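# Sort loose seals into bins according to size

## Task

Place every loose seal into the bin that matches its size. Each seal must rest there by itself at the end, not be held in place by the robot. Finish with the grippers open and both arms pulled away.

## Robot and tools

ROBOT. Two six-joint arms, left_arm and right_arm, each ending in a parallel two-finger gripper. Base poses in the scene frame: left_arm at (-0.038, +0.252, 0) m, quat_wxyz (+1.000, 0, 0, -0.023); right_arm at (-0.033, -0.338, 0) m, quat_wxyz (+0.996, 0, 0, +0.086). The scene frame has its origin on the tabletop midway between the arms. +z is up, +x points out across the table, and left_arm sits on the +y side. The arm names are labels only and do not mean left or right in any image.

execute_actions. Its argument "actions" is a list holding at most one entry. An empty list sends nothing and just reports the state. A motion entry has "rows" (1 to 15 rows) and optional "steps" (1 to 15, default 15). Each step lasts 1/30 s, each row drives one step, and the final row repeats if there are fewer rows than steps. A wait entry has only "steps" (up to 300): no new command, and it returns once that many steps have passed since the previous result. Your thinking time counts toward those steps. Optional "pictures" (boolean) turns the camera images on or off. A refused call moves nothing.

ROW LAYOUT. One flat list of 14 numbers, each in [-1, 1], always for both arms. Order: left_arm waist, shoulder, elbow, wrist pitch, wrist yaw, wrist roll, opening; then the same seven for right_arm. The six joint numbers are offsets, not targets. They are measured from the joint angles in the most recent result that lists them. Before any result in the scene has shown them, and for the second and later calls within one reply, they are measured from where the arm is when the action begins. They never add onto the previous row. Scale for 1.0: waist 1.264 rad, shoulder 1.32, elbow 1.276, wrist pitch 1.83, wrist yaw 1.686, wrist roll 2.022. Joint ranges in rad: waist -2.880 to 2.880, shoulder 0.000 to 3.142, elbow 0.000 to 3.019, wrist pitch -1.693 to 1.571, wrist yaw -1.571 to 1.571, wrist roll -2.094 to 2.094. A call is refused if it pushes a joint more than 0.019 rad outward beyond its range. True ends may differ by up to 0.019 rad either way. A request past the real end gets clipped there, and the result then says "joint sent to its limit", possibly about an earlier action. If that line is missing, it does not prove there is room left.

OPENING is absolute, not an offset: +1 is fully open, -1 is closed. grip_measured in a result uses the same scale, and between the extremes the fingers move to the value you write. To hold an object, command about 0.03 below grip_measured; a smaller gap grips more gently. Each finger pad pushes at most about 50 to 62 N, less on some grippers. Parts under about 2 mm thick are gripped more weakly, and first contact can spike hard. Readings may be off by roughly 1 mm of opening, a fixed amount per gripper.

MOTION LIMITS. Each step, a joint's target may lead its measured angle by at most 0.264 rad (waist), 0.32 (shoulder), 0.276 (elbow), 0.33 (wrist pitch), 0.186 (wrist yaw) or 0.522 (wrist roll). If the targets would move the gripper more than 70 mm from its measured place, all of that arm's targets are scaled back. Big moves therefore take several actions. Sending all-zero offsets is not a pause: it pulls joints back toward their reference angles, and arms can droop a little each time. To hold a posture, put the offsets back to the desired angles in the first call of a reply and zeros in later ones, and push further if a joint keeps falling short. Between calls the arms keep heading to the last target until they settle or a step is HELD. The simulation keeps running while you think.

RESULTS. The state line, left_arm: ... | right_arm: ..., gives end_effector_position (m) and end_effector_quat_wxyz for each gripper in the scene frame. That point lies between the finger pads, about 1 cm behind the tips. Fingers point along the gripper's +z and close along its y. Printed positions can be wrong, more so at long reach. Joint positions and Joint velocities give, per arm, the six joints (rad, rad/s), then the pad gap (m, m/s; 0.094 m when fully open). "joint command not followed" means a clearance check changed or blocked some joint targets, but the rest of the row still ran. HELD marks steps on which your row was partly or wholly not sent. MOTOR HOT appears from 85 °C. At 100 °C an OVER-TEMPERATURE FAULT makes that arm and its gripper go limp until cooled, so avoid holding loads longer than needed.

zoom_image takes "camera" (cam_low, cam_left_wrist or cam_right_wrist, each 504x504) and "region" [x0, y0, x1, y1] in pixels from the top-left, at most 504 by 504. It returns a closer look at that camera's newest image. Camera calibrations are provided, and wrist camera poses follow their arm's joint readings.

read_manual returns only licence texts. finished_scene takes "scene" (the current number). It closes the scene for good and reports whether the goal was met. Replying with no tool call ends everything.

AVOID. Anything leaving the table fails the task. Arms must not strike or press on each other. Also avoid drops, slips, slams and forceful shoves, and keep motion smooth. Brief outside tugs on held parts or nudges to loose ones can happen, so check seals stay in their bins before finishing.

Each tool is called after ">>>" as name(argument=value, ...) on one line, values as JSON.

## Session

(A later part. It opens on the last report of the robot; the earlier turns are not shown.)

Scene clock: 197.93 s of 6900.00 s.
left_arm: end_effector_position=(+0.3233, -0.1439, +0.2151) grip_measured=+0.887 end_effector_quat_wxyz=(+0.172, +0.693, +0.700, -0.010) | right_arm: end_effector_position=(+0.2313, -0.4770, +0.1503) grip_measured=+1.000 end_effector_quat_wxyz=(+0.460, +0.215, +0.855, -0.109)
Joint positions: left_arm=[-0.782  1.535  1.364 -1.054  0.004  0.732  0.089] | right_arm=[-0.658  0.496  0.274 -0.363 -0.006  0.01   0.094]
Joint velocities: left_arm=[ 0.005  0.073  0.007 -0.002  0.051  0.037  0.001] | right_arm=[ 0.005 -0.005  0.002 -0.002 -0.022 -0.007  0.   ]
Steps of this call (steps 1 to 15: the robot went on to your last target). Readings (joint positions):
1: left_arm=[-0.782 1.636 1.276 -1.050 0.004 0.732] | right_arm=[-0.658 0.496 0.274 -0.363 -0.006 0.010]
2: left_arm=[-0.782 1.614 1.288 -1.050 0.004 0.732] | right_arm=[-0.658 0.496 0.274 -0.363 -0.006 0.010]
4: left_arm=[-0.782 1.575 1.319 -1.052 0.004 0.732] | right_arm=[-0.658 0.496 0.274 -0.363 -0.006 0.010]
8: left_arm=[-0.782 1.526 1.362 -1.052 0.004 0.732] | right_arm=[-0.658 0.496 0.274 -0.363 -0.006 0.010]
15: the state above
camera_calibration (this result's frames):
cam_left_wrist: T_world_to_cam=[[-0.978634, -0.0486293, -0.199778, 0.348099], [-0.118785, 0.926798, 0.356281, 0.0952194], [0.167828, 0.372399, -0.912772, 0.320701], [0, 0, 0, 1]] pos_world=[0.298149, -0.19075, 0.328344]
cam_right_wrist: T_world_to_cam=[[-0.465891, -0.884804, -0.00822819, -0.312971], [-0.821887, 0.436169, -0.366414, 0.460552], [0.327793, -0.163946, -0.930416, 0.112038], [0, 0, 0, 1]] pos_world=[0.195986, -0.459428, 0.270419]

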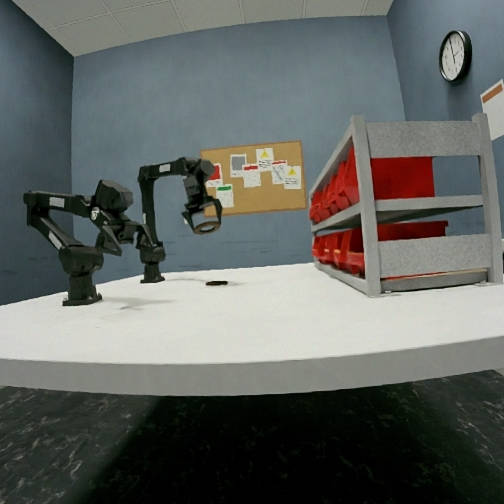

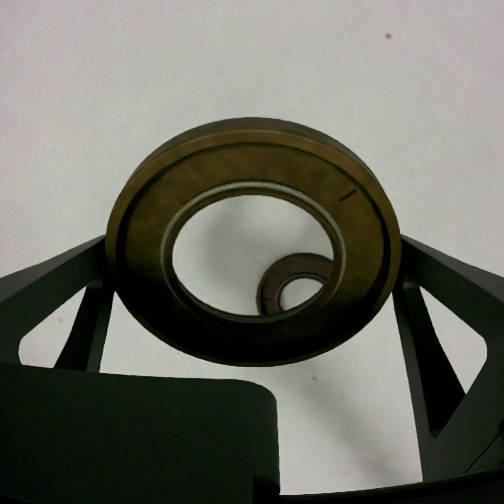

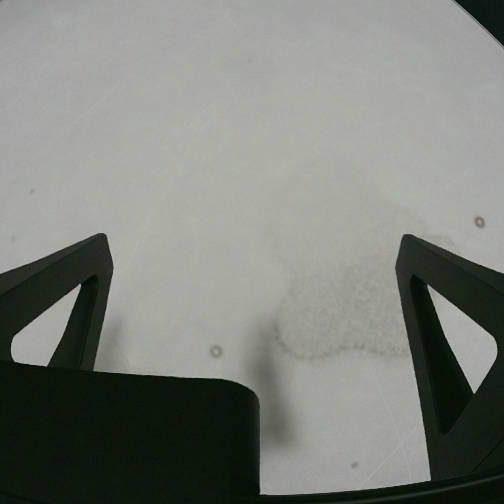

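>>> execute_actions(actions=[{"rows":[[0.04,0,0.01,0.02,0,-0.02,0.86,0,0,0,0,0,0,1],[0.09,0,0.02,0.04,0,-0.05,0.86,0,0,0,0,0,0,1],[0.15,0,0.03,0.06,0,-0.08,0.86,0,0,0,0,0,0,1],[0.21,0,0.04,0.09,0,-0.11,0.86,0,0,0,0,0,0,1],[0.27,0,0.05,0.12,0,-0.14,0.86,0,0,0,0,0,0,1],[0.33,0,0.06,0.15,0,-0.17,0.86,0,0,0,0,0,0,1],[0.39,0,0.07,0.18,0,-0.2,0.86,0,0,0,0,0,0,1],[0.45,0,0.08,0.21,0,-0.23,0.86,0,0,0,0,0,0,1],[0.51,0,0.09,0.24,0,-0.26,0.86,0,0,0,0,0,0,1],[0.57,0,0.1,0.27,0,-0.29,0.86,0,0,0,0,0,0,1],[0.63,0,0.1,0.3,0,-0.32,0.86,0,0,0,0,0,0,1],[0.69,0,0.1,0.33,0,-0.35,0.86,0,0,0,0,0,0,1],[0.75,0,0.1,0.355,0,-0.37,0.86,0,0,0,0,0,0,1],[0.8,0,0.1,0.355,0,-0.37,0.86,0,0,0,0,0,0,1],[0.845,0,0.1,0.355,0,-0.37,0.86,0,0,0,0,0,0,1]]}], pictures=false)

>>> execute_actions(actions=[{"steps":25}], pictures=false)

>>> execute_actions(actions=[{"rows":[[0,0,0.01,0,0,0,0.86,0.1,0,0.05,-0.1,0,0,1],[0,0,0.01,0,0,0,0.86,0.2,0.05,0.1,-0.2,0,0,1],[0,0,0.01,0,0,0,0.86,0.3,0.1,0.2,-0.3,0,0,1],[0,0,0.01,0,0,0,0.86,0.4,0.2,0.3,-0.414,0,0,1],[0,0,0.01,0,0,0,0.86,0.5,0.3,0.4,-0.414,0,0,1],[0,0,0.01,0,0,0,0.86,0.6,0.4,0.5,-0.414,0,0,1],[0,0,0.01,0,0,0,0.86,0.7,0.45,0.55,-0.414,0,0,1],[0,0,0.01,0,0,0,0.86,0.8,0.5,0.6,-0.414,0,0,1],[0,0,0.01,0,0,0,0.86,0.9,0.55,0.65,-0.414,0,0,1],[0,0,0.01,0,0,0,0.86,0.95,0.6,0.7,-0.414,0,0,1],[0,0,0.01,0,0,0,0.86,0.95,0.65,0.75,-0.414,0,0,1],[0,0,0.01,0,0,0,0.86,0.95,0.7,0.75,-0.414,0,0,1],[0,0,0.01,0,0,0,0.86,0.95,0.76,0.75,-0.414,0,0,1],[0,0,0.01,0,0,0,0.86,0.95,0.82,0.75,-0.414,0,0,1],[0,0,0.01,0,0,0,0.86,0.95,0.87,0.75,-0.414,0,0,1]]}], pictures=false)

>>> execute_actions(actions=[{"steps":40}])

Scene clock: 228.60 s of 6900.00 s.
left_arm: end_effector_position=(+0.5257, -0.0089, +0.2628) grip_measured=+0.888 end_effector_quat_wxyz=(+0.364, +0.371, +0.854, -0.013) | right_arm: end_effector_position=(+0.2313, -0.4770, +0.1503) grip_measured=+1.000 end_effector_quat_wxyz=(+0.460, +0.215, +0.855, -0.109)
Joint positions: left_arm=[-0.383  1.542  1.364 -0.649  0.01   0.385  0.089] | right_arm=[-0.658  0.496  0.274 -0.363 -0.006  0.01   0.094]
Joint velocities: left_arm=[ 0.904 -0.015 -0.007  0.906  0.066 -0.842  0.001] | right_arm=[-0.005  0.005 -0.007  0.022  0.007  0.037  0.   ]
Steps of this call (steps 1 to 15: the robot went on to your last target; steps 16 to 90: nothing new was sent; then 27.17 s passed at rest; steps 91 to 105: all 15 steps of this action). Readings (joint positions):
91: left_arm=[-0.779 1.542 1.364 -1.050 0.005 0.728] | right_arm=[-0.658 0.496 0.274 -0.363 -0.006 0.010]
92: left_arm=[-0.772 1.542 1.364 -1.037 0.008 0.714] | right_arm=[-0.658 0.496 0.274 -0.363 -0.006 0.010]
94: left_arm=[-0.737 1.542 1.364 -1.001 0.010 0.682] | right_arm=[-0.658 0.496 0.274 -0.363 -0.006 0.010]
98: left_arm=[-0.614 1.542 1.364 -0.896 0.010 0.595] | right_arm=[-0.658 0.496 0.274 -0.363 -0.006 0.010]
105: the state above

Scene clock: 229.43 s of 6900.00 s.
left_arm: end_effector_position=(+0.6109, +0.4260, +0.3519) grip_measured=+0.888 end_effector_quat_wxyz=(+0.498, -0.106, +0.858, +0.070) | right_arm: end_effector_position=(+0.2313, -0.4770, +0.1503) grip_measured=+1.000 end_effector_quat_wxyz=(+0.460, +0.215, +0.855, -0.109)
Joint positions: left_arm=[ 0.31   1.54   1.443 -0.42   0.001  0.017  0.089] | right_arm=[-0.658  0.496  0.274 -0.363 -0.006  0.01   0.094]
Joint velocities: left_arm=[ 0.005 -0.034  0.178  0.081  0.022 -0.154  0.   ] | right_arm=[-0.005 -0.015 -0.017 -0.012 -0.051  0.022  0.   ]
Steps of this call (steps 1 to 25: the robot went on to your last target). Readings (joint positions):
1: left_arm=[-0.351 1.542 1.364 -0.620 0.010 0.359] | right_arm=[-0.658 0.496 0.274 -0.363 -0.006 0.010]
2: left_arm=[-0.319 1.542 1.364 -0.595 0.010 0.333] | right_arm=[-0.658 0.496 0.274 -0.363 -0.006 0.010]
4: left_arm=[-0.254 1.542 1.364 -0.555 0.010 0.288] | right_arm=[-0.658 0.496 0.274 -0.363 -0.006 0.010]
8: left_arm=[-0.122 1.542 1.364 -0.504 0.010 0.214] | right_arm=[-0.658 0.496 0.274 -0.363 -0.006 0.010]
25: the state above

Scene clock: 229.93 s of 6900.00 s.
left_arm: end_effector_position=(+0.6102, +0.4255, +0.3562) grip_measured=+0.888 end_effector_quat_wxyz=(+0.501, -0.106, +0.856, +0.070) | right_arm: end_effector_position=(+0.3344, -0.1954, +0.1413) grip_measured=+1.000 end_effector_quat_wxyz=(+0.073, -0.179, +0.981, +0.015)
Joint positions: left_arm=[ 0.309  1.535  1.444 -0.42   0.002  0.016  0.089] | right_arm=[ 0.198  1.332  0.984 -1.073 -0.002  0.01   0.094]
Joint velocities: left_arm=[ 0.005 -0.005 -0.012 -0.027 -0.037 -0.081 -0.   ] | right_arm=[ 1.197  1.626  1.219 -0.085 -0.007 -0.022  0.   ]
Steps of this call (steps 1 to 15: all 15 steps of this action). Readings (joint positions):
1: left_arm=[0.310 1.539 1.444 -0.419 0.001 0.016] | right_arm=[-0.648 0.496 0.280 -0.400 -0.002 0.010]
2: left_arm=[0.309 1.536 1.444 -0.419 0.002 0.016] | right_arm=[-0.610 0.501 0.299 -0.492 0.001 0.010]
4: left_arm=[0.309 1.535 1.444 -0.420 0.002 0.016] | right_arm=[-0.470 0.555 0.373 -0.703 0.000 0.010]
8: left_arm=[0.309 1.535 1.444 -0.420 0.002 0.016] | right_arm=[-0.156 0.869 0.633 -1.009 -0.002 0.010]
15: the state above

Scene clock: 231.27 s of 6900.00 s.
left_arm: end_effector_position=(+0.6119, +0.4259, +0.3535) grip_measured=+0.888 end_effector_quat_wxyz=(+0.500, -0.106, +0.857, +0.070) | right_arm: end_effector_position=(+0.3120, -0.0301, +0.0839) grip_measured=+1.000 end_effector_quat_wxyz=(-0.004, -0.351, +0.936, +0.003)
Joint positions: left_arm=[ 0.309  1.541  1.443 -0.414  0.002  0.016  0.089] | right_arm=[ 0.554  1.659  1.192 -1.11  -0.008  0.01   0.094]
Joint velocities: left_arm=[ 0.005 -0.005 -0.022 -0.007 -0.022  0.022  0.   ] | right_arm=[ 0.005 -0.005 -0.017 -0.002  0.007 -0.022  0.   ]
Steps of this call (steps 1 to 40: the robot went on to your last target). Readings (joint positions):
1: left_arm=[0.309 1.535 1.444 -0.420 0.002 0.016] | right_arm=[0.238 1.387 1.024 -1.075 -0.002 0.010]
2: left_arm=[0.309 1.535 1.444 -0.420 0.002 0.016] | right_arm=[0.278 1.438 1.061 -1.076 -0.002 0.010]
4: left_arm=[0.309 1.535 1.444 -0.420 0.002 0.016] | right_arm=[0.361 1.526 1.117 -1.078 -0.002 0.010]
8: left_arm=[0.309 1.535 1.444 -0.420 0.002 0.016] | right_arm=[0.521 1.648 1.188 -1.095 -0.006 0.010]
40: the state above
camera_calibration (this result's frames):
cam_left_wrist: T_world_to_cam=[[0.240052, -0.970703, 0.0105397, 0.258571], [-0.885369, -0.223376, -0.407707, 0.781088], [0.398116, 0.0885392, -0.913052, 0.166458], [0, 0, 0, 1]] pos_world=[0.563211, 0.410734, 0.467714]
cam_right_wrist: T_world_to_cam=[[0.659637, -0.751542, -0.00793101, -0.227687], [-0.610426, -0.541874, 0.577713, 0.132957], [-0.438473, -0.37624, -0.816201, 0.320159], [0, 0, 0, 1]] pos_world=[0.371732, 0.0213863, 0.182697]

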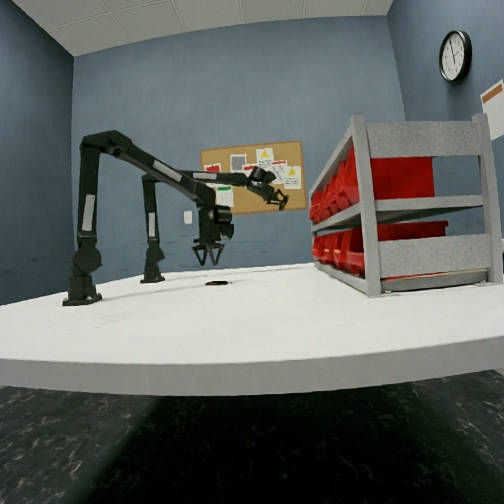

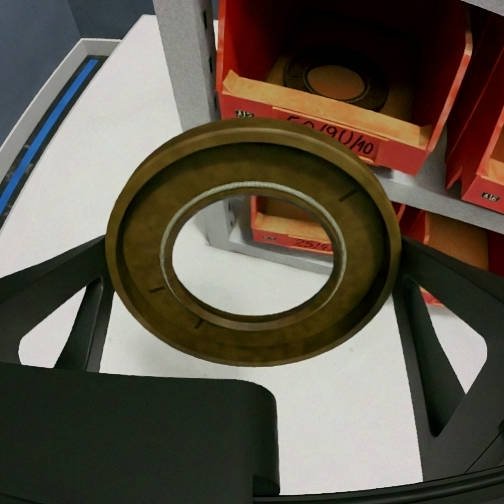

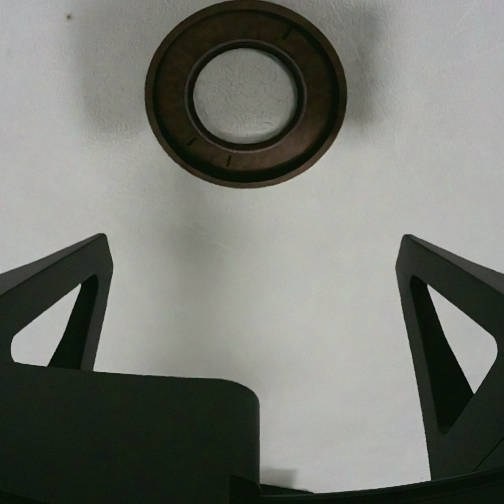

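>>> execute_actions(actions=[{"rows":[[0,0,0.03,0,0.01,0.01,0.86,0.012,0,0.02,0.01,0,0,1],[0,0,0.045,0,0.02,0.02,0.86,0.012,0,0.04,0.02,0,0,1],[0,0.01,0.06,0,0.03,0.03,0.86,0.012,0.01,0.058,0.03,0,0,1],[0,0.02,0.075,0,0.04,0.04,0.86,0.012,0.02,0.058,0.04,0,0,1],[0,0.03,0.09,0,0.05,0.045,0.86,0.012,0.03,0.058,0.053,0,0,1],[0,0.04,0.105,0,0.06,0.045,0.86,0.012,0.04,0.058,0.053,0,0,1],[0,0.05,0.12,0,0.07,0.045,0.86,0.012,0.05,0.058,0.053,0,0,1],[0,0.065,0.135,0,0.08,0.045,0.86,0.012,0.06,0.058,0.053,0,0,1],[0,0.08,0.15,0,0.09,0.045,0.86,0.012,0.07,0.058,0.053,0,0,1],[0,0.095,0.165,0,0.1,0.045,0.86,0.012,0.08,0.058,0.053,0,0,1],[0,0.11,0.18,0,0.11,0.045,0.86,0.012,0.09,0.058,0.053,0,0,1],[0,0.125,0.195,0,0.125,0.045,0.86,0.012,0.103,0.058,0.053,0,0,1],[0,0.14,0.215,0,0.125,0.045,0.86,0.012,0.103,0.058,0.053,0,0,1],[0,0.155,0.215,0,0.125,0.045,0.86,0.012,0.103,0.058,0.053,0,0,1],[0,0.168,0.215,0,0.125,0.045,0.86,0.012,0.103,0.058,0.053,0,0,1]]}], pictures=false)

>>> execute_actions(actions=[{"steps":25}])

Scene clock: 281.87 s of 6900.00 s.
left_arm: end_effector_position=(+0.6833, +0.4084, +0.3862) grip_measured=+0.888 end_effector_quat_wxyz=(+0.541, -0.017, +0.841, +0.006) | right_arm: end_effector_position=(+0.3377, -0.0072, +0.0486) grip_measured=+1.000 end_effector_quat_wxyz=(+0.006, -0.351, +0.936, +0.007)
Joint positions: left_arm=[ 0.309  1.695  1.672 -0.415  0.21   0.089  0.089] | right_arm=[ 0.554  1.771  1.239 -1.022 -0.008  0.01   0.094]
Joint velocities: left_arm=[ 0.005  0.474  0.344 -0.012 -0.022  0.022 -0.   ] | right_arm=[-0.005  0.386  0.002  0.002  0.037 -0.037  0.   ]
Steps of this call (steps 1 to 15: the robot went on to your last target; steps 16 to 90: nothing new was sent; then 47.10 s passed at rest; steps 91 to 105: all 15 steps of this action). Readings (joint positions):
91: left_arm=[0.309 1.541 1.443 -0.414 0.009 0.018] | right_arm=[0.554 1.659 1.192 -1.109 -0.008 0.010]
92: left_arm=[0.309 1.541 1.443 -0.414 0.022 0.022] | right_arm=[0.554 1.659 1.192 -1.104 -0.008 0.010]
94: left_arm=[0.309 1.543 1.450 -0.415 0.054 0.040] | right_arm=[0.554 1.661 1.199 -1.083 -0.008 0.010]
98: left_arm=[0.309 1.578 1.518 -0.415 0.122 0.071] | right_arm=[0.554 1.680 1.229 -1.031 -0.008 0.010]
105: the state above

Scene clock: 282.70 s of 6900.00 s.
left_arm: end_effector_position=(+0.7014, +0.4132, +0.3376) grip_measured=+0.888 end_effector_quat_wxyz=(+0.514, -0.019, +0.858, +0.001) | right_arm: end_effector_position=(+0.3359, -0.0089, +0.0354) grip_measured=+1.000 end_effector_quat_wxyz=(-0.007, -0.351, +0.936, +0.002)
Joint positions: left_arm=[ 0.309  1.77   1.682 -0.415  0.21   0.093  0.089] | right_arm=[ 0.554  1.799  1.239 -1.022 -0.008  0.01   0.094]
Joint velocities: left_arm=[ 0.005 -0.015  0.012  0.002 -0.095  0.051 -0.001] | right_arm=[-0.005 -0.005  0.022 -0.012  0.007 -0.11   0.   ]
Steps of this call (steps 1 to 25: the robot went on to your last target). Readings (joint positions):
1: left_arm=[0.309 1.711 1.681 -0.415 0.210 0.090] | right_arm=[0.554 1.783 1.239 -1.022 -0.008 0.010]
2: left_arm=[0.309 1.723 1.682 -0.415 0.210 0.090] | right_arm=[0.554 1.791 1.239 -1.022 -0.008 0.010]
4: left_arm=[0.309 1.746 1.682 -0.415 0.210 0.092] | right_arm=[0.554 1.799 1.239 -1.022 -0.008 0.010]
8: left_arm=[0.309 1.771 1.682 -0.415 0.210 0.092] | right_arm=[0.554 1.799 1.239 -1.022 -0.008 0.010]
25: the state above
camera_calibration (this result's frames):
cam_left_wrist: T_world_to_cam=[[0.0227784, -0.998835, 0.0425308, 0.37811], [-0.903947, -0.0387488, -0.425886, 0.793902], [0.427038, -0.0287446, -0.903777, 0.142529], [0, 0, 0, 1]] pos_world=[0.648167, 0.412529, 0.450845]
cam_right_wrist: T_world_to_cam=[[0.659606, -0.75157, -0.00789668, -0.227858], [-0.608112, -0.539817, 0.582064, 0.186168], [-0.441725, -0.379131, -0.813105, 0.299998], [0, 0, 0, 1]] pos_world=[0.396024, 0.0429839, 0.133769]

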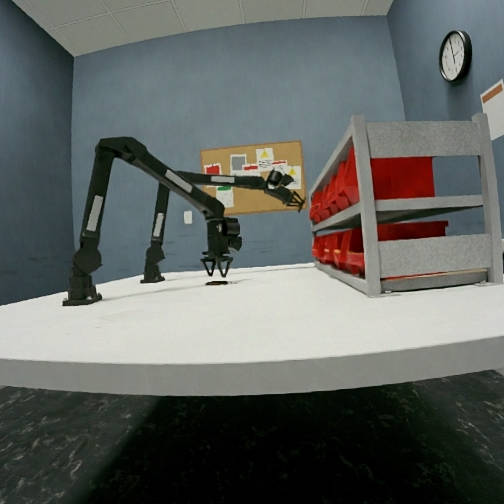

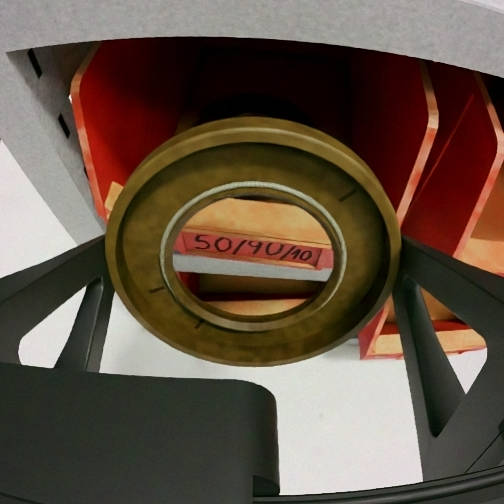

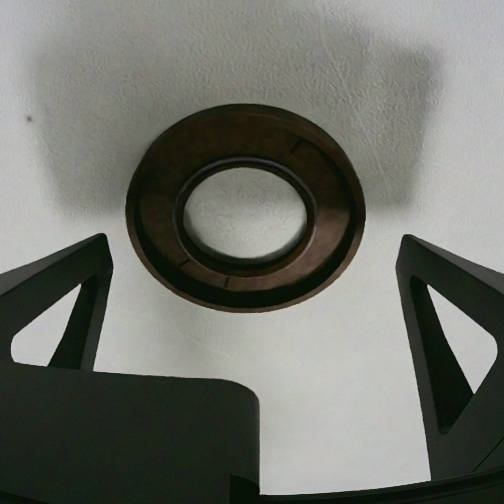

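>>> execute_actions(actions=[{"rows":[[0,-0.04,0,0,0,0,0.86,0,-0.04,0,0.02,0,0,1],[0,-0.08,0,0,0,0,0.86,0,-0.07,-0.02,0.06,0,0,1],[0,-0.11,-0.02,-0.02,-0.01,0,0.86,0,-0.1,-0.04,0.1,0,0,1],[0,-0.13,-0.04,-0.04,-0.02,0,0.86,0,-0.12,-0.07,0.15,0,0,1],[0,-0.13,-0.07,-0.07,-0.03,-0.01,0.86,0,-0.14,-0.1,0.2,0,0,1],[0,-0.13,-0.1,-0.1,-0.04,-0.02,0.86,0,-0.16,-0.13,0.25,0,0,1],[0,-0.13,-0.13,-0.13,-0.05,-0.03,0.86,0,-0.18,-0.16,0.3,0,0,1],[0,-0.13,-0.16,-0.16,-0.06,-0.045,0.86,0.017,-0.2,-0.2,0.35,0,0,1],[0,-0.13,-0.19,-0.19,-0.07,-0.045,0.86,0.017,-0.2,-0.24,0.4,0,0,1],[0,-0.13,-0.22,-0.22,-0.08,-0.045,0.86,0.017,-0.2,-0.27,0.45,0,0,1],[0,-0.13,-0.25,-0.25,-0.09,-0.045,0.86,0.017,-0.2,-0.3,0.5,0,0,1],[0,-0.13,-0.28,-0.28,-0.1,-0.045,0.86,0.017,-0.2,-0.33,0.55,0,0,1],[0,-0.13,-0.3,-0.3,-0.11,-0.045,0.86,0.017,-0.2,-0.36,0.59,0,0,1],[0,-0.13,-0.32,-0.32,-0.125,-0.045,0.86,0.017,-0.2,-0.39,0.59,0,0,1],[0,-0.13,-0.33,-0.333,-0.125,-0.045,0.86,0.017,-0.2,-0.42,0.59,0,0,1]]}], pictures=false)

>>> execute_actions(actions=[{"steps":30}])

Scene clock: 347.87 s of 6900.00 s.
left_arm: end_effector_position=(+0.5212, +0.3969, +0.2332) grip_measured=+0.888 end_effector_quat_wxyz=(+0.261, -0.103, +0.960, +0.026) | right_arm: end_effector_position=(+0.3681, +0.0231, +0.1095) grip_measured=+1.000 end_effector_quat_wxyz=(+0.393, -0.321, +0.847, +0.157)
Joint positions: left_arm=[ 0.309  1.538  1.365 -0.868  0.028  0.041  0.089] | right_arm=[ 0.559  1.49   0.79   0.003 -0.008  0.01   0.094]
Joint velocities: left_arm=[-0.005  0.073 -0.779 -1.053 -0.33  -0.051 -0.001] | right_arm=[ 0.005  0.054 -1.009  0.93  -0.022 -0.066  0.   ]
Steps of this call (steps 1 to 15: the robot went on to your last target; steps 16 to 90: nothing new was sent; then 61.67 s passed at rest; steps 91 to 105: all 15 steps of this action). Readings (joint positions):
91: left_arm=[0.309 1.768 1.681 -0.415 0.210 0.093] | right_arm=[0.554 1.796 1.238 -1.017 -0.008 0.010]
92: left_arm=[0.309 1.761 1.676 -0.415 0.210 0.093] | right_arm=[0.554 1.790 1.231 -0.994 -0.008 0.010]
94: left_arm=[0.309 1.729 1.651 -0.436 0.192 0.093] | right_arm=[0.554 1.753 1.192 -0.888 -0.008 0.010]
98: left_arm=[0.309 1.608 1.548 -0.597 0.124 0.069] | right_arm=[0.555 1.614 1.055 -0.562 -0.008 0.010]
105: the state above

Scene clock: 348.87 s of 6900.00 s.
left_arm: end_effector_position=(+0.4452, +0.3811, +0.1231) grip_measured=+0.888 end_effector_quat_wxyz=(+0.084, -0.122, +0.989, +0.011) | right_arm: end_effector_position=(+0.3375, -0.0044, +0.0455) grip_measured=+1.000 end_effector_quat_wxyz=(+0.344, -0.329, +0.869, +0.138)
Joint positions: left_arm=[ 0.309  1.609  1.231 -1.024  0.002  0.016  0.089] | right_arm=[ 0.559  1.539  0.688  0.038 -0.008  0.01   0.094]
Joint velocities: left_arm=[-0.005 -0.005 -0.002  0.022 -0.007 -0.081  0.   ] | right_arm=[-0.015 -0.015  0.007 -0.017  0.022  0.007  0.   ]
Steps of this call (steps 1 to 30: the robot went on to your last target). Readings (joint positions):
1: left_arm=[0.309 1.543 1.337 -0.904 0.017 0.038] | right_arm=[0.559 1.492 0.757 0.023 -0.008 0.010]
2: left_arm=[0.309 1.550 1.309 -0.942 0.008 0.034] | right_arm=[0.559 1.498 0.730 0.029 -0.008 0.010]
4: left_arm=[0.309 1.572 1.263 -0.996 0.003 0.028] | right_arm=[0.559 1.517 0.696 0.029 -0.008 0.010]
8: left_arm=[0.309 1.617 1.231 -1.024 0.002 0.021] | right_arm=[0.559 1.539 0.688 0.032 -0.008 0.010]
30: the state above
All arms were judged still, so your last target was given up. Only a new action makes them travel on or press farther. Fingers that are still opening or closing keep moving.
camera_calibration (this result's frames):
cam_left_wrist: T_world_to_cam=[[0.255238, -0.966618, 0.0224189, 0.247714], [-0.864419, -0.217741, 0.453177, 0.412116], [-0.433167, -0.135047, -0.891139, 0.479054], [0, 0, 0, 1]] pos_world=[0.500526, 0.393874, 0.234588]
cam_right_wrist: T_world_to_cam=[[0.668483, -0.743658, -0.0101583, -0.228327], [-0.73651, -0.660036, -0.148007, 0.259702], [0.103362, 0.106422, -0.988934, 0.136832], [0, 0, 0, 1]] pos_world=[0.329762, -0.0129464, 0.171436]

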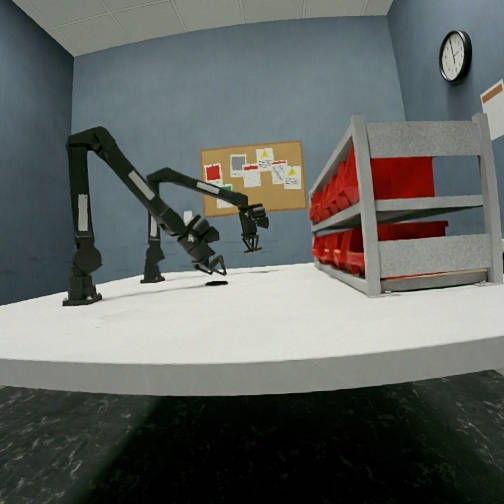

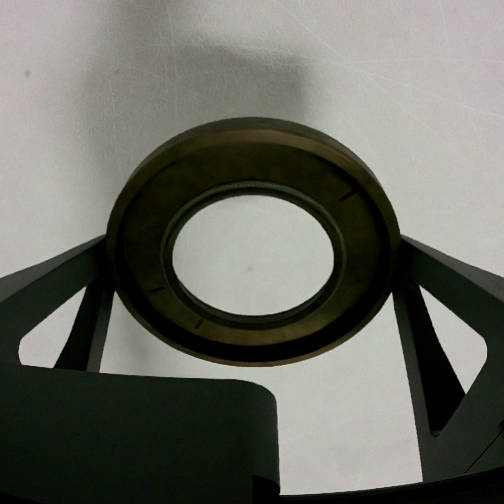

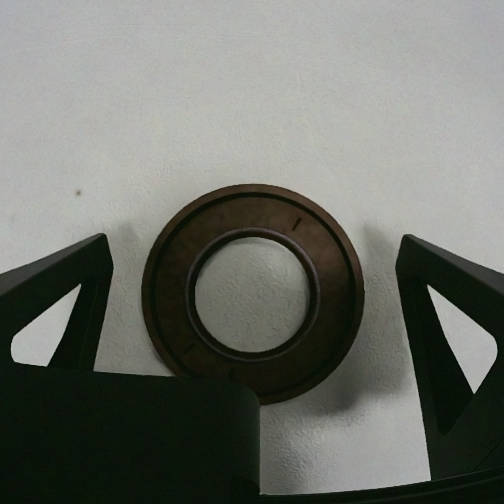

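>>> execute_actions(actions=[{"rows":[[0,0.012,0.01,0.01,0,0,0.86,0,0.005,-0.004,0.01,0,0,1],[0,0.024,0.01,0.02,0,0,0.86,0,0.01,-0.008,0.02,0,0,1],[0,0.036,0.01,0.03,0,0,0.86,0,0.015,-0.012,0.027,0,0,1],[0,0.048,0.01,0.04,0,0,0.86,0,0.02,-0.016,0.034,0,0,1],[0,0.06,0.01,0.045,0,0,0.86,0,0.025,-0.02,0.04,0,0,1],[0,0.072,0.01,0.045,0,0,0.86,0,0.03,-0.024,0.047,0,0,1],[0,0.084,0.01,0.045,0,0,0.86,0,0.035,-0.028,0.054,0,0,1],[0,0.096,0.01,0.045,0,0,0.86,0,0.04,-0.032,0.06,0,0,1],[0,0.108,0.01,0.045,0,0,0.86,0,0.045,-0.036,0.067,0,0,1],[0,0.12,0.01,0.045,0,0,0.86,0,0.05,-0.04,0.075,0,0,1],[0,0.13,0.01,0.045,0,0,0.86,0,0.055,-0.044,0.075,0,0,1],[0,0.14,0.01,0.045,0,0,0.86,0,0.055,-0.044,0.075,0,0,1],[0,0.148,0.01,0.045,0,0,0.86,0,0.055,-0.044,0.075,0,0,1],[0,0.155,0.01,0.045,0,0,0.86,0,0.055,-0.044,0.075,0,0,1],[0,0.16,0.01,0.045,0,0,0.86,0,0.055,-0.044,0.075,0,0,1]]}], pictures=false)

>>> execute_actions(actions=[{"steps":25}])

Scene clock: 364.00 s of 6900.00 s.
left_arm: end_effector_position=(+0.4523, +0.3830, +0.0309) grip_measured=+0.888 end_effector_quat_wxyz=(+0.023, -0.123, +0.992, +0.002) | right_arm: end_effector_position=(+0.3290, -0.0121, +0.0146) grip_measured=+1.000 end_effector_quat_wxyz=(+0.344, -0.330, +0.868, +0.137)
Joint positions: left_arm=[ 0.309  1.803  1.231 -0.952  0.002  0.016  0.089] | right_arm=[ 0.559  1.599  0.633  0.155 -0.008  0.008  0.094]
Joint velocities: left_arm=[ 0.015  0.405 -0.002  0.002 -0.051 -0.007 -0.   ] | right_arm=[-0.005  0.034 -0.007  0.178  0.11  -0.037  0.   ]
Steps of this call (steps 1 to 90: nothing new was sent; then 11.63 s passed at rest; steps 91 to 105: all 15 steps of this action). Readings (joint positions):
91: left_arm=[0.309 1.609 1.231 -1.023 0.002 0.016] | right_arm=[0.559 1.539 0.688 0.038 -0.008 0.010]
92: left_arm=[0.309 1.610 1.231 -1.018 0.002 0.016] | right_arm=[0.559 1.539 0.687 0.043 -0.008 0.010]
94: left_arm=[0.309 1.618 1.231 -0.993 0.002 0.016] | right_arm=[0.559 1.539 0.681 0.062 -0.008 0.010]
98: left_arm=[0.309 1.670 1.231 -0.955 0.002 0.016] | right_arm=[0.559 1.552 0.663 0.110 -0.008 0.010]
105: the state above

Scene clock: 364.83 s of 6900.00 s.
left_arm: end_effector_position=(+0.4501, +0.3824, +0.0189) grip_measured=+0.888 end_effector_quat_wxyz=(+0.012, -0.123, +0.992, +0.001) | right_arm: end_effector_position=(+0.3295, -0.0116, +0.0153) grip_measured=+1.000 end_effector_quat_wxyz=(+0.346, -0.330, +0.867, +0.138)
Joint positions: left_arm=[ 0.309  1.828  1.231 -0.95   0.002  0.016  0.089] | right_arm=[ 0.559  1.599  0.633  0.159 -0.008  0.008  0.094]
Joint velocities: left_arm=[-0.005 -0.005 -0.022  0.012  0.022 -0.037  0.002] | right_arm=[-0.005 -0.005  0.012  0.007  0.051 -0.007  0.   ]
Steps of this call (steps 1 to 25: the robot went on to your last target). Readings (joint positions):
1: left_arm=[0.309 1.815 1.231 -0.952 0.002 0.016] | right_arm=[0.559 1.599 0.633 0.158 -0.008 0.008]
2: left_arm=[0.309 1.824 1.231 -0.952 0.002 0.016] | right_arm=[0.559 1.599 0.633 0.159 -0.008 0.008]
4: left_arm=[0.309 1.830 1.231 -0.952 0.002 0.016] | right_arm=[0.559 1.599 0.633 0.159 -0.008 0.008]
8: left_arm=[0.309 1.828 1.231 -0.950 0.002 0.016] | right_arm=[0.559 1.599 0.633 0.159 -0.008 0.008]
25: the state above
camera_calibration (this result's frames):
cam_left_wrist: T_world_to_cam=[[0.25842, -0.965763, 0.0228467, 0.248305], [-0.791962, -0.198253, 0.577487, 0.42147], [-0.553186, -0.167328, -0.81608, 0.453466], [0, 0, 0, 1]] pos_world=[0.520472, 0.399239, 0.120998]
cam_right_wrist: T_world_to_cam=[[0.669567, -0.742705, -0.00829479, -0.229065], [-0.734802, -0.66073, -0.153305, 0.244108], [0.108379, 0.108743, -0.988144, 0.106885], [0, 0, 0, 1]] pos_world=[0.321161, -0.0204611, 0.141141]

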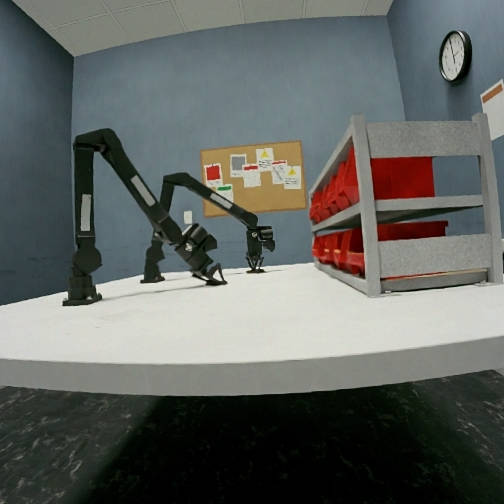

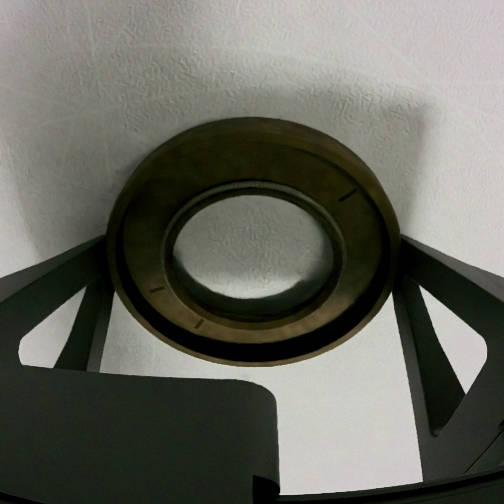

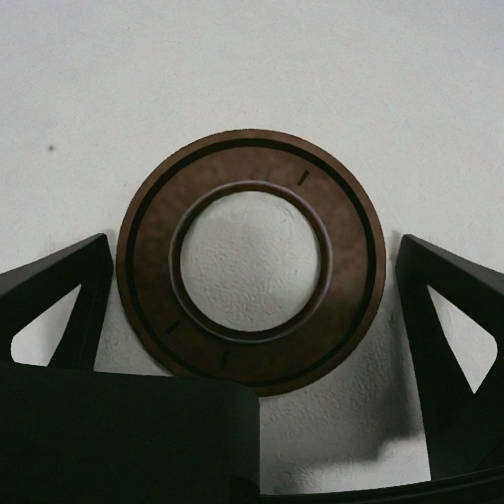

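>>> execute_actions(actions=[{"rows":[[0,0.01,0,0,0,0,0.86,0,0,0,0,0,0,0.95],[0,0.02,0,0,0,0,0.86,0,0,0,0,0,0,0.9],[0,0.022,0,0,0,0,0.86,0,0,0,0,0,0,0.87],[0,0.022,0,0,0,0,0.86,0,0,0,0,0,0,0.84],[0,0.022,0,0,0,0,0.86,0,0,0,0,0,0,0.82],[0,0.022,0,0,0,0,0.86,0,0,0,0,0,0,0.8],[0,0.022,0,0,0,0,0.86,0,0,0,0,0,0,0.78],[0,0.022,0,0,0,0,0.86,0,0,0,0,0,0,0.77],[0,0.022,0,0,0,0,0.86,0,0,0,0,0,0,0.76],[0,0.022,0,0,0,0,0.86,0,0,0,0,0,0,0.76],[0,0.022,0,0,0,0,1,0,0,0,0,0,0,0.76]]}])

Scene clock: 372.80 s of 6900.00 s.
left_arm: end_effector_position=(+0.4490, +0.3821, +0.0140) grip_measured=+1.000 end_effector_quat_wxyz=(+0.007, -0.123, +0.992, +0.000) | right_arm: end_effector_position=(+0.3295, -0.0116, +0.0153) grip_measured=+0.784 end_effector_quat_wxyz=(+0.346, -0.330, +0.867, +0.138)
Joint positions: left_arm=[ 0.309  1.838  1.231 -0.95   0.002  0.016  0.094] | right_arm=[ 0.559  1.599  0.633  0.159 -0.008  0.008  0.084]
Joint velocities: left_arm=[-0.015  0.015 -0.012 -0.012 -0.022 -0.022  0.   ] | right_arm=[-0.015 -0.015 -0.002 -0.012  0.066 -0.066 -0.001]
Steps of this call (steps 1 to 15: the robot went on to your last target; steps 16 to 90: nothing new was sent; then 4.47 s passed at rest; steps 91 to 105: all 15 steps of this action). Readings (joint positions):
91: left_arm=[0.309 1.828 1.231 -0.950 0.002 0.016] | right_arm=[0.559 1.599 0.633 0.159 -0.008 0.008]
92: left_arm=[0.309 1.829 1.231 -0.950 0.002 0.016] | right_arm=[0.559 1.599 0.633 0.159 -0.008 0.008]
94: left_arm=[0.309 1.831 1.231 -0.950 0.002 0.016] | right_arm=[0.559 1.599 0.633 0.159 -0.008 0.008]
98: left_arm=[0.309 1.838 1.231 -0.950 0.002 0.016] | right_arm=[0.559 1.599 0.633 0.159 -0.008 0.008]
105: the state above
camera_calibration (this result's frames):
cam_left_wrist: T_world_to_cam=[[0.258647, -0.965701, 0.0228588, 0.248292], [-0.786177, -0.196697, 0.585864, 0.420074], [-0.561274, -0.169503, -0.810087, 0.453106], [0, 0, 0, 1]] pos_world=[0.520349, 0.399206, 0.115273]
cam_right_wrist: T_world_to_cam=[[0.669567, -0.742705, -0.00829479, -0.229065], [-0.734802, -0.66073, -0.153305, 0.244108], [0.108379, 0.108743, -0.988144, 0.106885], [0, 0, 0, 1]] pos_world=[0.321161, -0.0204611, 0.141141]

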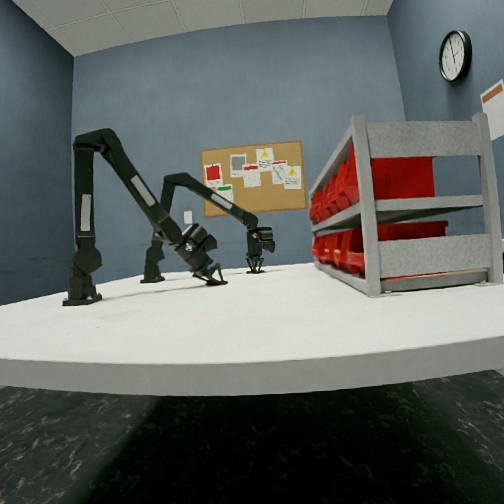

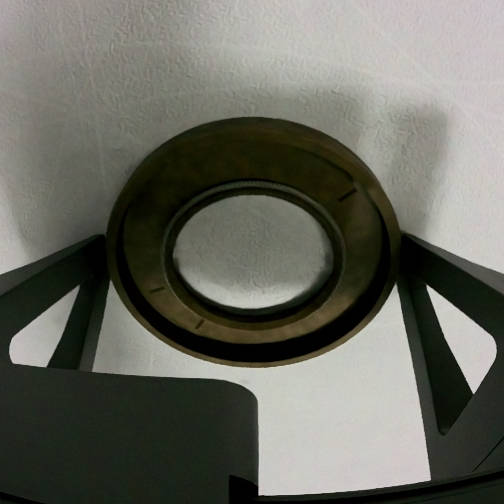

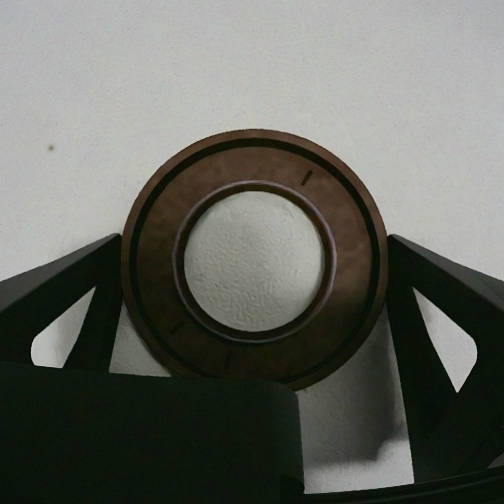

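>>> execute_actions(actions=[{"rows":[[0,-0.03,0.01,0,0,0,1,0,-0.02,0.02,0,0,0,0.755],[0,-0.05,0.01,0.01,0,0,1,0,-0.04,0.04,0,0,0,0.755],[0,-0.08,0,0.04,0,0,1,0,-0.06,0.07,0,0,0,0.755],[0,-0.11,-0.02,0.08,0,0,1,0,-0.08,0.1,0,0,0,0.755],[0,-0.14,-0.05,0.13,0,0,1,-0.02,-0.08,0.14,0,0,0,0.755],[0,-0.17,-0.08,0.18,0,0,1,-0.05,-0.08,0.18,-0.01,0,0,0.755],[0,-0.19,-0.12,0.23,0,0,1,-0.09,-0.08,0.22,-0.02,0,0,0.755],[0,-0.21,-0.16,0.28,0,0,1,-0.14,-0.08,0.26,-0.03,0,0,0.755],[0,-0.227,-0.2,0.33,0,0,1,-0.19,-0.08,0.3,-0.05,0,0,0.755],[0,-0.227,-0.24,0.38,0,0,1,-0.24,-0.08,0.34,-0.07,0,0,0.755],[0,-0.227,-0.28,0.43,0,0,1,-0.29,-0.08,0.38,-0.09,0,0,0.755],[0,-0.227,-0.32,0.48,0,0,1,-0.34,-0.08,0.42,-0.11,0,0,0.755],[0,-0.227,-0.35,0.52,0,0,1,-0.39,-0.08,0.45,-0.135,0,0,0.755],[0,-0.227,-0.38,0.55,0,0,1,-0.44,-0.08,0.485,-0.135,0,0,0.755],[0,-0.227,-0.41,0.55,0,0,1,-0.475,-0.08,0.485,-0.135,0,0,0.755]]}], pictures=false)

>>> execute_actions(actions=[{"steps":35}])

Scene clock: 395.17 s of 6900.00 s.
left_arm: end_effector_position=(+0.4864, +0.3922, +0.1226) grip_measured=+1.000 end_effector_quat_wxyz=(+0.424, -0.111, +0.897, +0.059) | right_arm: end_effector_position=(+0.4525, -0.0225, +0.1270) grip_measured=+0.784 end_effector_quat_wxyz=(+0.435, -0.251, +0.854, +0.135)
Joint positions: left_arm=[ 0.309  1.472  0.807 -0.021  0.002  0.016  0.094] | right_arm=[ 0.402  1.55   0.873  0.053 -0.009  0.008  0.084]
Joint velocities: left_arm=[-0.005  0.161 -1.082  1.096  0.066 -0.022  0.   ] | right_arm=[-0.786 -0.005  0.603 -0.447 -0.095 -0.066 -0.001]
Steps of this call (steps 1 to 15: the robot went on to your last target; steps 16 to 90: nothing new was sent; then 18.87 s passed at rest; steps 91 to 105: all 15 steps of this action). Readings (joint positions):
91: left_arm=[0.309 1.836 1.231 -0.950 0.002 0.016] | right_arm=[0.559 1.599 0.633 0.159 -0.008 0.008]
92: left_arm=[0.309 1.831 1.230 -0.950 0.002 0.016] | right_arm=[0.559 1.597 0.634 0.159 -0.008 0.008]
94: left_arm=[0.309 1.802 1.216 -0.902 0.002 0.016] | right_arm=[0.559 1.584 0.643 0.157 -0.008 0.008]
98: left_arm=[0.309 1.648 1.101 -0.609 0.002 0.016] | right_arm=[0.548 1.558 0.709 0.149 -0.008 0.008]
105: the state above

Scene clock: 396.33 s of 6900.00 s.
left_arm: end_effector_position=(+0.4409, +0.3799, +0.0401) grip_measured=+1.000 end_effector_quat_wxyz=(+0.362, -0.114, +0.924, +0.050) | right_arm: end_effector_position=(+0.6184, -0.2529, +0.3155) grip_measured=+0.784 end_effector_quat_wxyz=(+0.564, -0.052, +0.823, +0.042)
Joint positions: left_arm=[0.309 1.546 0.682 0.042 0.002 0.016 0.094] | right_arm=[-0.044  1.496  1.207 -0.08  -0.008  0.008  0.084]
Joint velocities: left_arm=[ 0.005 -0.015 -0.007 -0.017 -0.125 -0.007  0.   ] | right_arm=[-0.015 -0.015 -0.022 -0.002  0.007 -0.081 -0.001]
Steps of this call (steps 1 to 35: the robot went on to your last target). Readings (joint positions):
1: left_arm=[0.309 1.479 0.771 0.008 0.002 0.016] | right_arm=[0.375 1.550 0.893 0.039 -0.009 0.008]
2: left_arm=[0.309 1.491 0.741 0.023 0.002 0.016] | right_arm=[0.348 1.550 0.913 0.027 -0.009 0.008]
4: left_arm=[0.309 1.520 0.700 0.028 0.002 0.016] | right_arm=[0.294 1.550 0.950 0.008 -0.009 0.008]
8: left_arm=[0.309 1.551 0.682 0.029 0.002 0.016] | right_arm=[0.187 1.550 1.016 -0.018 -0.009 0.008]
35: the state above
camera_calibration (this result's frames):
cam_left_wrist: T_world_to_cam=[[0.2441, -0.969614, 0.0162419, 0.25585], [-0.963504, -0.244392, -0.109236, 0.522127], [0.109886, 0.0110153, -0.993883, 0.112304], [0, 0, 0, 1]] pos_world=[0.428278, 0.374442, 0.164496]
cam_right_wrist: T_world_to_cam=[[0.134172, -0.990936, -0.00667034, -0.331391], [-0.822899, -0.107665, -0.557893, 0.664963], [0.552118, 0.0803428, -0.829886, 0.0669801], [0, 0, 0, 1]] pos_world=[0.55468, -0.262175, 0.424354]

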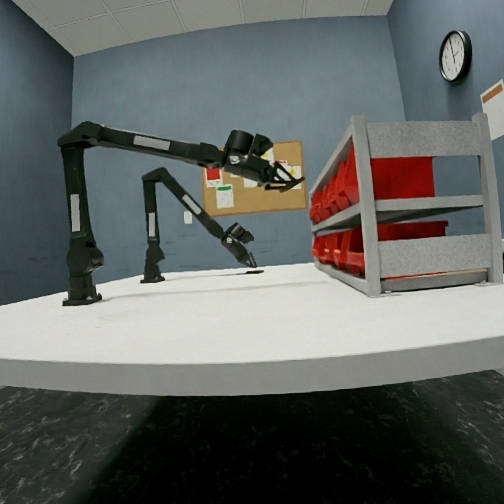

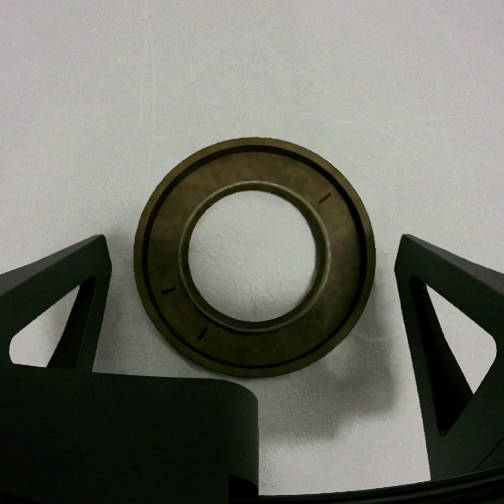

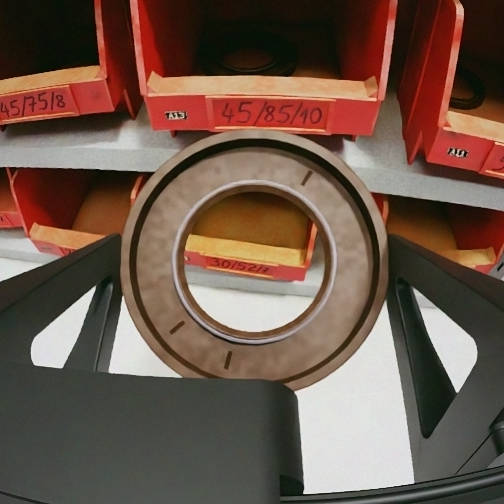

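>>> execute_actions(actions=[{"rows":[[0,0.005,0,0.01,0,0,1,-0.005,0,0.03,0,0,0,0.755],[0,0.01,0,0.02,0,0,1,-0.01,0,0.045,0,0,0,0.755],[0,0.015,-0.003,0.027,0,0,1,-0.015,0.01,0.06,0,0,0,0.755],[0,0.02,-0.006,0.034,0,0,1,-0.02,0.02,0.075,0,0,0,0.755],[0,0.025,-0.009,0.04,0,0,1,-0.02,0.03,0.09,0,0,0,0.755],[0,0.03,-0.012,0.047,0,0,1,-0.02,0.04,0.105,-0.01,0,0,0.755],[0,0.035,-0.015,0.054,0,0,1,-0.02,0.05,0.12,-0.01,0,0,0.755],[0,0.04,-0.018,0.06,0,0,1,-0.02,0.065,0.135,-0.02,0,0,0.755],[0,0.045,-0.02,0.065,0,0,1,-0.02,0.08,0.15,-0.02,0,0,0.755],[0,0.05,-0.02,0.07,0,0,1,-0.02,0.095,0.165,-0.02,0,0,0.755],[0,0.055,-0.02,0.07,0,0,1,-0.02,0.11,0.18,-0.02,0,0,0.755],[0,0.055,-0.02,0.07,0,0,1,-0.02,0.12,0.195,-0.02,0,0,0.755],[0,0.055,-0.02,0.07,0,0,1,-0.02,0.13,0.21,-0.02,0,0,0.755],[0,0.055,-0.02,0.07,0,0,1,-0.02,0.14,0.222,-0.02,0,0,0.755],[0,0.055,-0.02,0.07,0,0,1,-0.02,0.148,0.222,-0.02,0,0,0.755]]}], pictures=false)

>>> execute_actions(actions=[{"steps":25}])

Scene clock: 419.33 s of 6900.00 s.
left_arm: end_effector_position=(+0.4417, +0.3801, +0.0187) grip_measured=+1.000 end_effector_quat_wxyz=(+0.372, -0.113, +0.920, +0.051) | right_arm: end_effector_position=(+0.6859, -0.2514, +0.3477) grip_measured=+0.784 end_effector_quat_wxyz=(+0.587, -0.047, +0.807, +0.040)
Joint positions: left_arm=[0.309 1.608 0.656 0.151 0.002 0.016 0.094] | right_arm=[-0.054  1.642  1.432 -0.103 -0.008  0.008  0.084]
Joint velocities: left_arm=[ 0.005  0.063 -0.051 -0.002 -0.007 -0.037  0.   ] | right_arm=[-0.015  0.444  0.383 -0.002  0.007 -0.037  0.   ]
Steps of this call (steps 1 to 15: the robot went on to your last target; steps 16 to 90: nothing new was sent; then 19.50 s passed at rest; steps 91 to 105: all 15 steps of this action). Readings (joint positions):
91: left_arm=[0.309 1.546 0.682 0.042 0.002 0.016] | right_arm=[-0.044 1.496 1.207 -0.080 -0.008 0.008]
92: left_arm=[0.309 1.546 0.682 0.047 0.002 0.016] | right_arm=[-0.044 1.496 1.207 -0.080 -0.008 0.008]
94: left_arm=[0.309 1.547 0.681 0.067 0.002 0.016] | right_arm=[-0.045 1.498 1.214 -0.080 -0.008 0.008]
98: left_arm=[0.309 1.563 0.673 0.117 0.002 0.016] | right_arm=[-0.050 1.531 1.284 -0.093 -0.008 0.008]
105: the state above

Scene clock: 420.17 s of 6900.00 s.
left_arm: end_effector_position=(+0.4412, +0.3800, +0.0178) grip_measured=+1.000 end_effector_quat_wxyz=(+0.372, -0.113, +0.920, +0.051) | right_arm: end_effector_position=(+0.6971, -0.2501, +0.3183) grip_measured=+0.784 end_effector_quat_wxyz=(+0.568, -0.048, +0.820, +0.039)
Joint positions: left_arm=[0.309 1.61  0.655 0.155 0.002 0.016 0.094] | right_arm=[-0.054  1.691  1.444 -0.111 -0.008  0.008  0.084]
Joint velocities: left_arm=[-0.005 -0.015  0.007  0.022  0.037 -0.007  0.   ] | right_arm=[-0.015 -0.015 -0.027  0.017 -0.051 -0.066  0.   ]
Steps of this call (steps 1 to 25: the robot went on to your last target). Readings (joint positions):
1: left_arm=[0.309 1.610 0.655 0.151 0.002 0.016] | right_arm=[-0.054 1.655 1.441 -0.103 -0.008 0.008]
2: left_arm=[0.309 1.610 0.655 0.151 0.002 0.016] | right_arm=[-0.054 1.665 1.444 -0.103 -0.008 0.008]
4: left_arm=[0.309 1.610 0.655 0.153 0.002 0.016] | right_arm=[-0.054 1.679 1.444 -0.107 -0.008 0.008]
8: left_arm=[0.309 1.610 0.655 0.155 0.002 0.016] | right_arm=[-0.054 1.691 1.444 -0.111 -0.008 0.008]
25: the state above
camera_calibration (this result's frames):
cam_left_wrist: T_world_to_cam=[[0.243763, -0.969705, 0.0158876, 0.256408], [-0.960984, -0.243714, -0.13082, 0.519086], [0.130729, 0.0166213, -0.991279, 0.0787282], [0, 0, 0, 1]] pos_world=[0.426038, 0.37384, 0.141875]
cam_right_wrist: T_world_to_cam=[[0.124405, -0.99221, -0.00660855, -0.332663], [-0.818177, -0.0988121, -0.566412, 0.73325], [0.561346, 0.0758715, -0.824096, 0.0161696], [0, 0, 0, 1]] pos_world=[0.632236, -0.258844, 0.426448]

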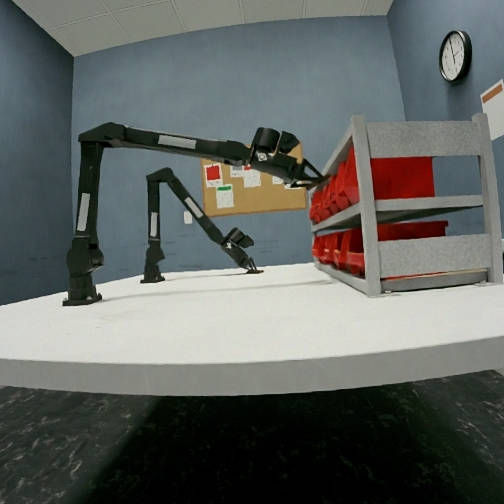

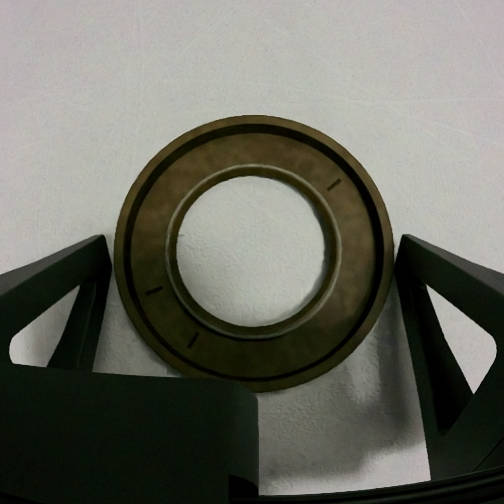

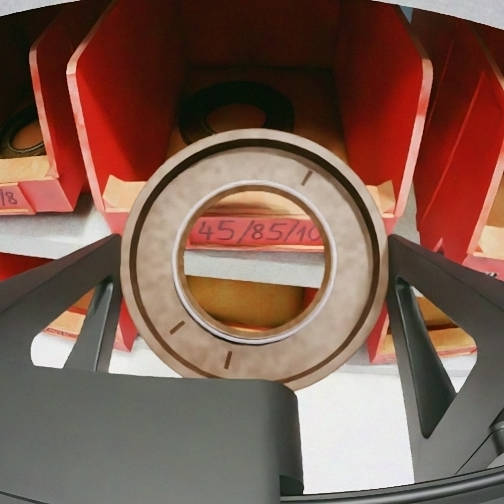

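>>> execute_actions(actions=[{"rows":[[0,0.01,0,0,0,0,1,0,0.005,0.035,0,0,0,0.755],[0,0.018,0,0.005,0,0,1,0,0.013,0.05,0,0,0,0.755],[0,0.018,0,0.005,0,0,1,0,0.021,0.063,0,0,0,0.755],[0,0.018,0,0.005,0,0,1,0,0.029,0.077,-0.005,0,0,0.755],[0,0.018,0,0.005,0,0,1,0,0.037,0.09,-0.01,0,0,0.755],[0,0.018,0,0.005,0,0,1,0,0.046,0.104,-0.013,0,0,0.755],[0,0.018,0,0.005,0,0,1,0,0.054,0.117,-0.016,0,0,0.755],[0,0.018,0,0.005,0,0,1,0,0.062,0.131,-0.019,0,0,0.755],[0,0.018,0,0.005,0,0,0.95,0,0.07,0.144,-0.022,0,0,0.755],[0,0.018,0,0.005,0,0,0.92,0,0.079,0.158,-0.025,0,0,0.755],[0,0.018,0,0.005,0,0,0.9,0,0.087,0.171,-0.028,0,0,0.755],[0,0.018,0,0.005,0,0,0.88,0,0.095,0.185,-0.031,0,0,0.755],[0,0.018,0,0.005,0,0,0.86,0,0.104,0.198,-0.034,0,0,0.755],[0,0.018,0,0.005,0,0,0.86,0,0.112,0.212,-0.037,0,0,0.755],[0,0.018,0,0.005,0,0,0.86,0,0.12,0.225,-0.04,0,0,0.755]]}], pictures=false)

>>> execute_actions(actions=[{"steps":25}])

Scene clock: 442.00 s of 6900.00 s.
left_arm: end_effector_position=(+0.4407, +0.3798, +0.0153) grip_measured=+0.878 end_effector_quat_wxyz=(+0.370, -0.114, +0.921, +0.051) | right_arm: end_effector_position=(+0.7480, -0.2440, +0.3460) grip_measured=+0.784 end_effector_quat_wxyz=(+0.584, -0.047, +0.809, +0.040)
Joint positions: left_arm=[0.309 1.615 0.655 0.155 0.002 0.016 0.088] | right_arm=[-0.054  1.805  1.649 -0.164 -0.008  0.008  0.084]
Joint velocities: left_arm=[-0.005 -0.005 -0.002 -0.012 -0.022  0.007 -0.   ] | right_arm=[-0.005  0.337  0.447 -0.164  0.022  0.037 -0.   ]
Steps of this call (steps 1 to 15: the robot went on to your last target; steps 16 to 90: nothing new was sent; then 18.33 s passed at rest; steps 91 to 105: all 15 steps of this action). Readings (joint positions):
91: left_arm=[0.309 1.610 0.655 0.155 0.002 0.016] | right_arm=[-0.054 1.691 1.444 -0.111 -0.008 0.008]
92: left_arm=[0.309 1.610 0.655 0.155 0.002 0.016] | right_arm=[-0.054 1.691 1.444 -0.111 -0.008 0.008]
94: left_arm=[0.309 1.612 0.655 0.155 0.002 0.016] | right_arm=[-0.054 1.696 1.454 -0.113 -0.008 0.008]
98: left_arm=[0.309 1.615 0.655 0.155 0.002 0.016] | right_arm=[-0.054 1.730 1.523 -0.129 -0.008 0.008]
105: the state above

Scene clock: 442.83 s of 6900.00 s.
left_arm: end_effector_position=(+0.4407, +0.3798, +0.0153) grip_measured=+0.878 end_effector_quat_wxyz=(+0.370, -0.114, +0.921, +0.051) | right_arm: end_effector_position=(+0.7571, -0.2429, +0.3366) grip_measured=+0.784 end_effector_quat_wxyz=(+0.577, -0.048, +0.814, +0.040)
Joint positions: left_arm=[0.309 1.615 0.655 0.155 0.002 0.016 0.088] | right_arm=[-0.054  1.835  1.676 -0.177 -0.008  0.008  0.084]
Joint velocities: left_arm=[-0.015 -0.034 -0.002 -0.012 -0.051 -0.007 -0.   ] | right_arm=[ 0.005 -0.015 -0.022 -0.002 -0.081  0.022 -0.002]
Steps of this call (steps 1 to 25: the robot went on to your last target). Readings (joint positions):
1: left_arm=[0.309 1.615 0.655 0.155 0.002 0.016] | right_arm=[-0.054 1.815 1.663 -0.168 -0.008 0.008]
2: left_arm=[0.309 1.615 0.655 0.155 0.002 0.016] | right_arm=[-0.054 1.823 1.672 -0.170 -0.008 0.008]
4: left_arm=[0.309 1.615 0.655 0.155 0.002 0.016] | right_arm=[-0.054 1.830 1.676 -0.172 -0.008 0.008]
8: left_arm=[0.309 1.615 0.655 0.155 0.002 0.016] | right_arm=[-0.054 1.835 1.676 -0.177 -0.008 0.008]
25: the state above
camera_calibration (this result's frames):
cam_left_wrist: T_world_to_cam=[[0.243587, -0.969743, 0.0162504, 0.256459], [-0.9617, -0.243671, -0.125528, 0.51837], [0.12569, 0.014949, -0.991957, 0.079163], [0, 0, 0, 1]] pos_world=[0.426097, 0.373827, 0.139429]
cam_right_wrist: T_world_to_cam=[[0.124551, -0.992192, -0.00647111, -0.33306], [-0.805312, -0.0972778, -0.584815, 0.790179], [0.57962, 0.0780507, -0.811141, -0.0206573], [0, 0, 0, 1]] pos_world=[0.689797, -0.25198, 0.443197]

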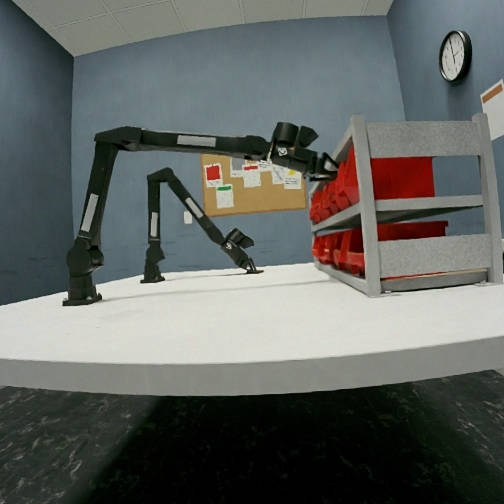

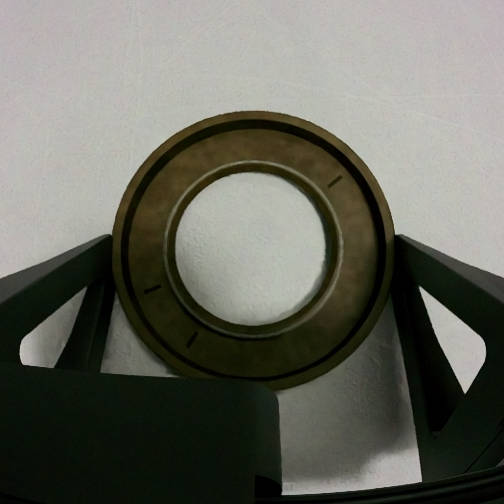

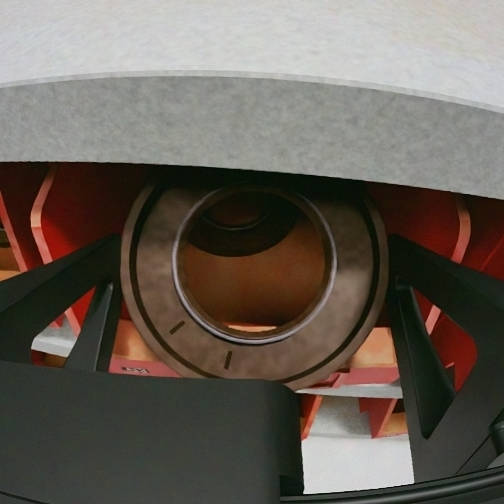

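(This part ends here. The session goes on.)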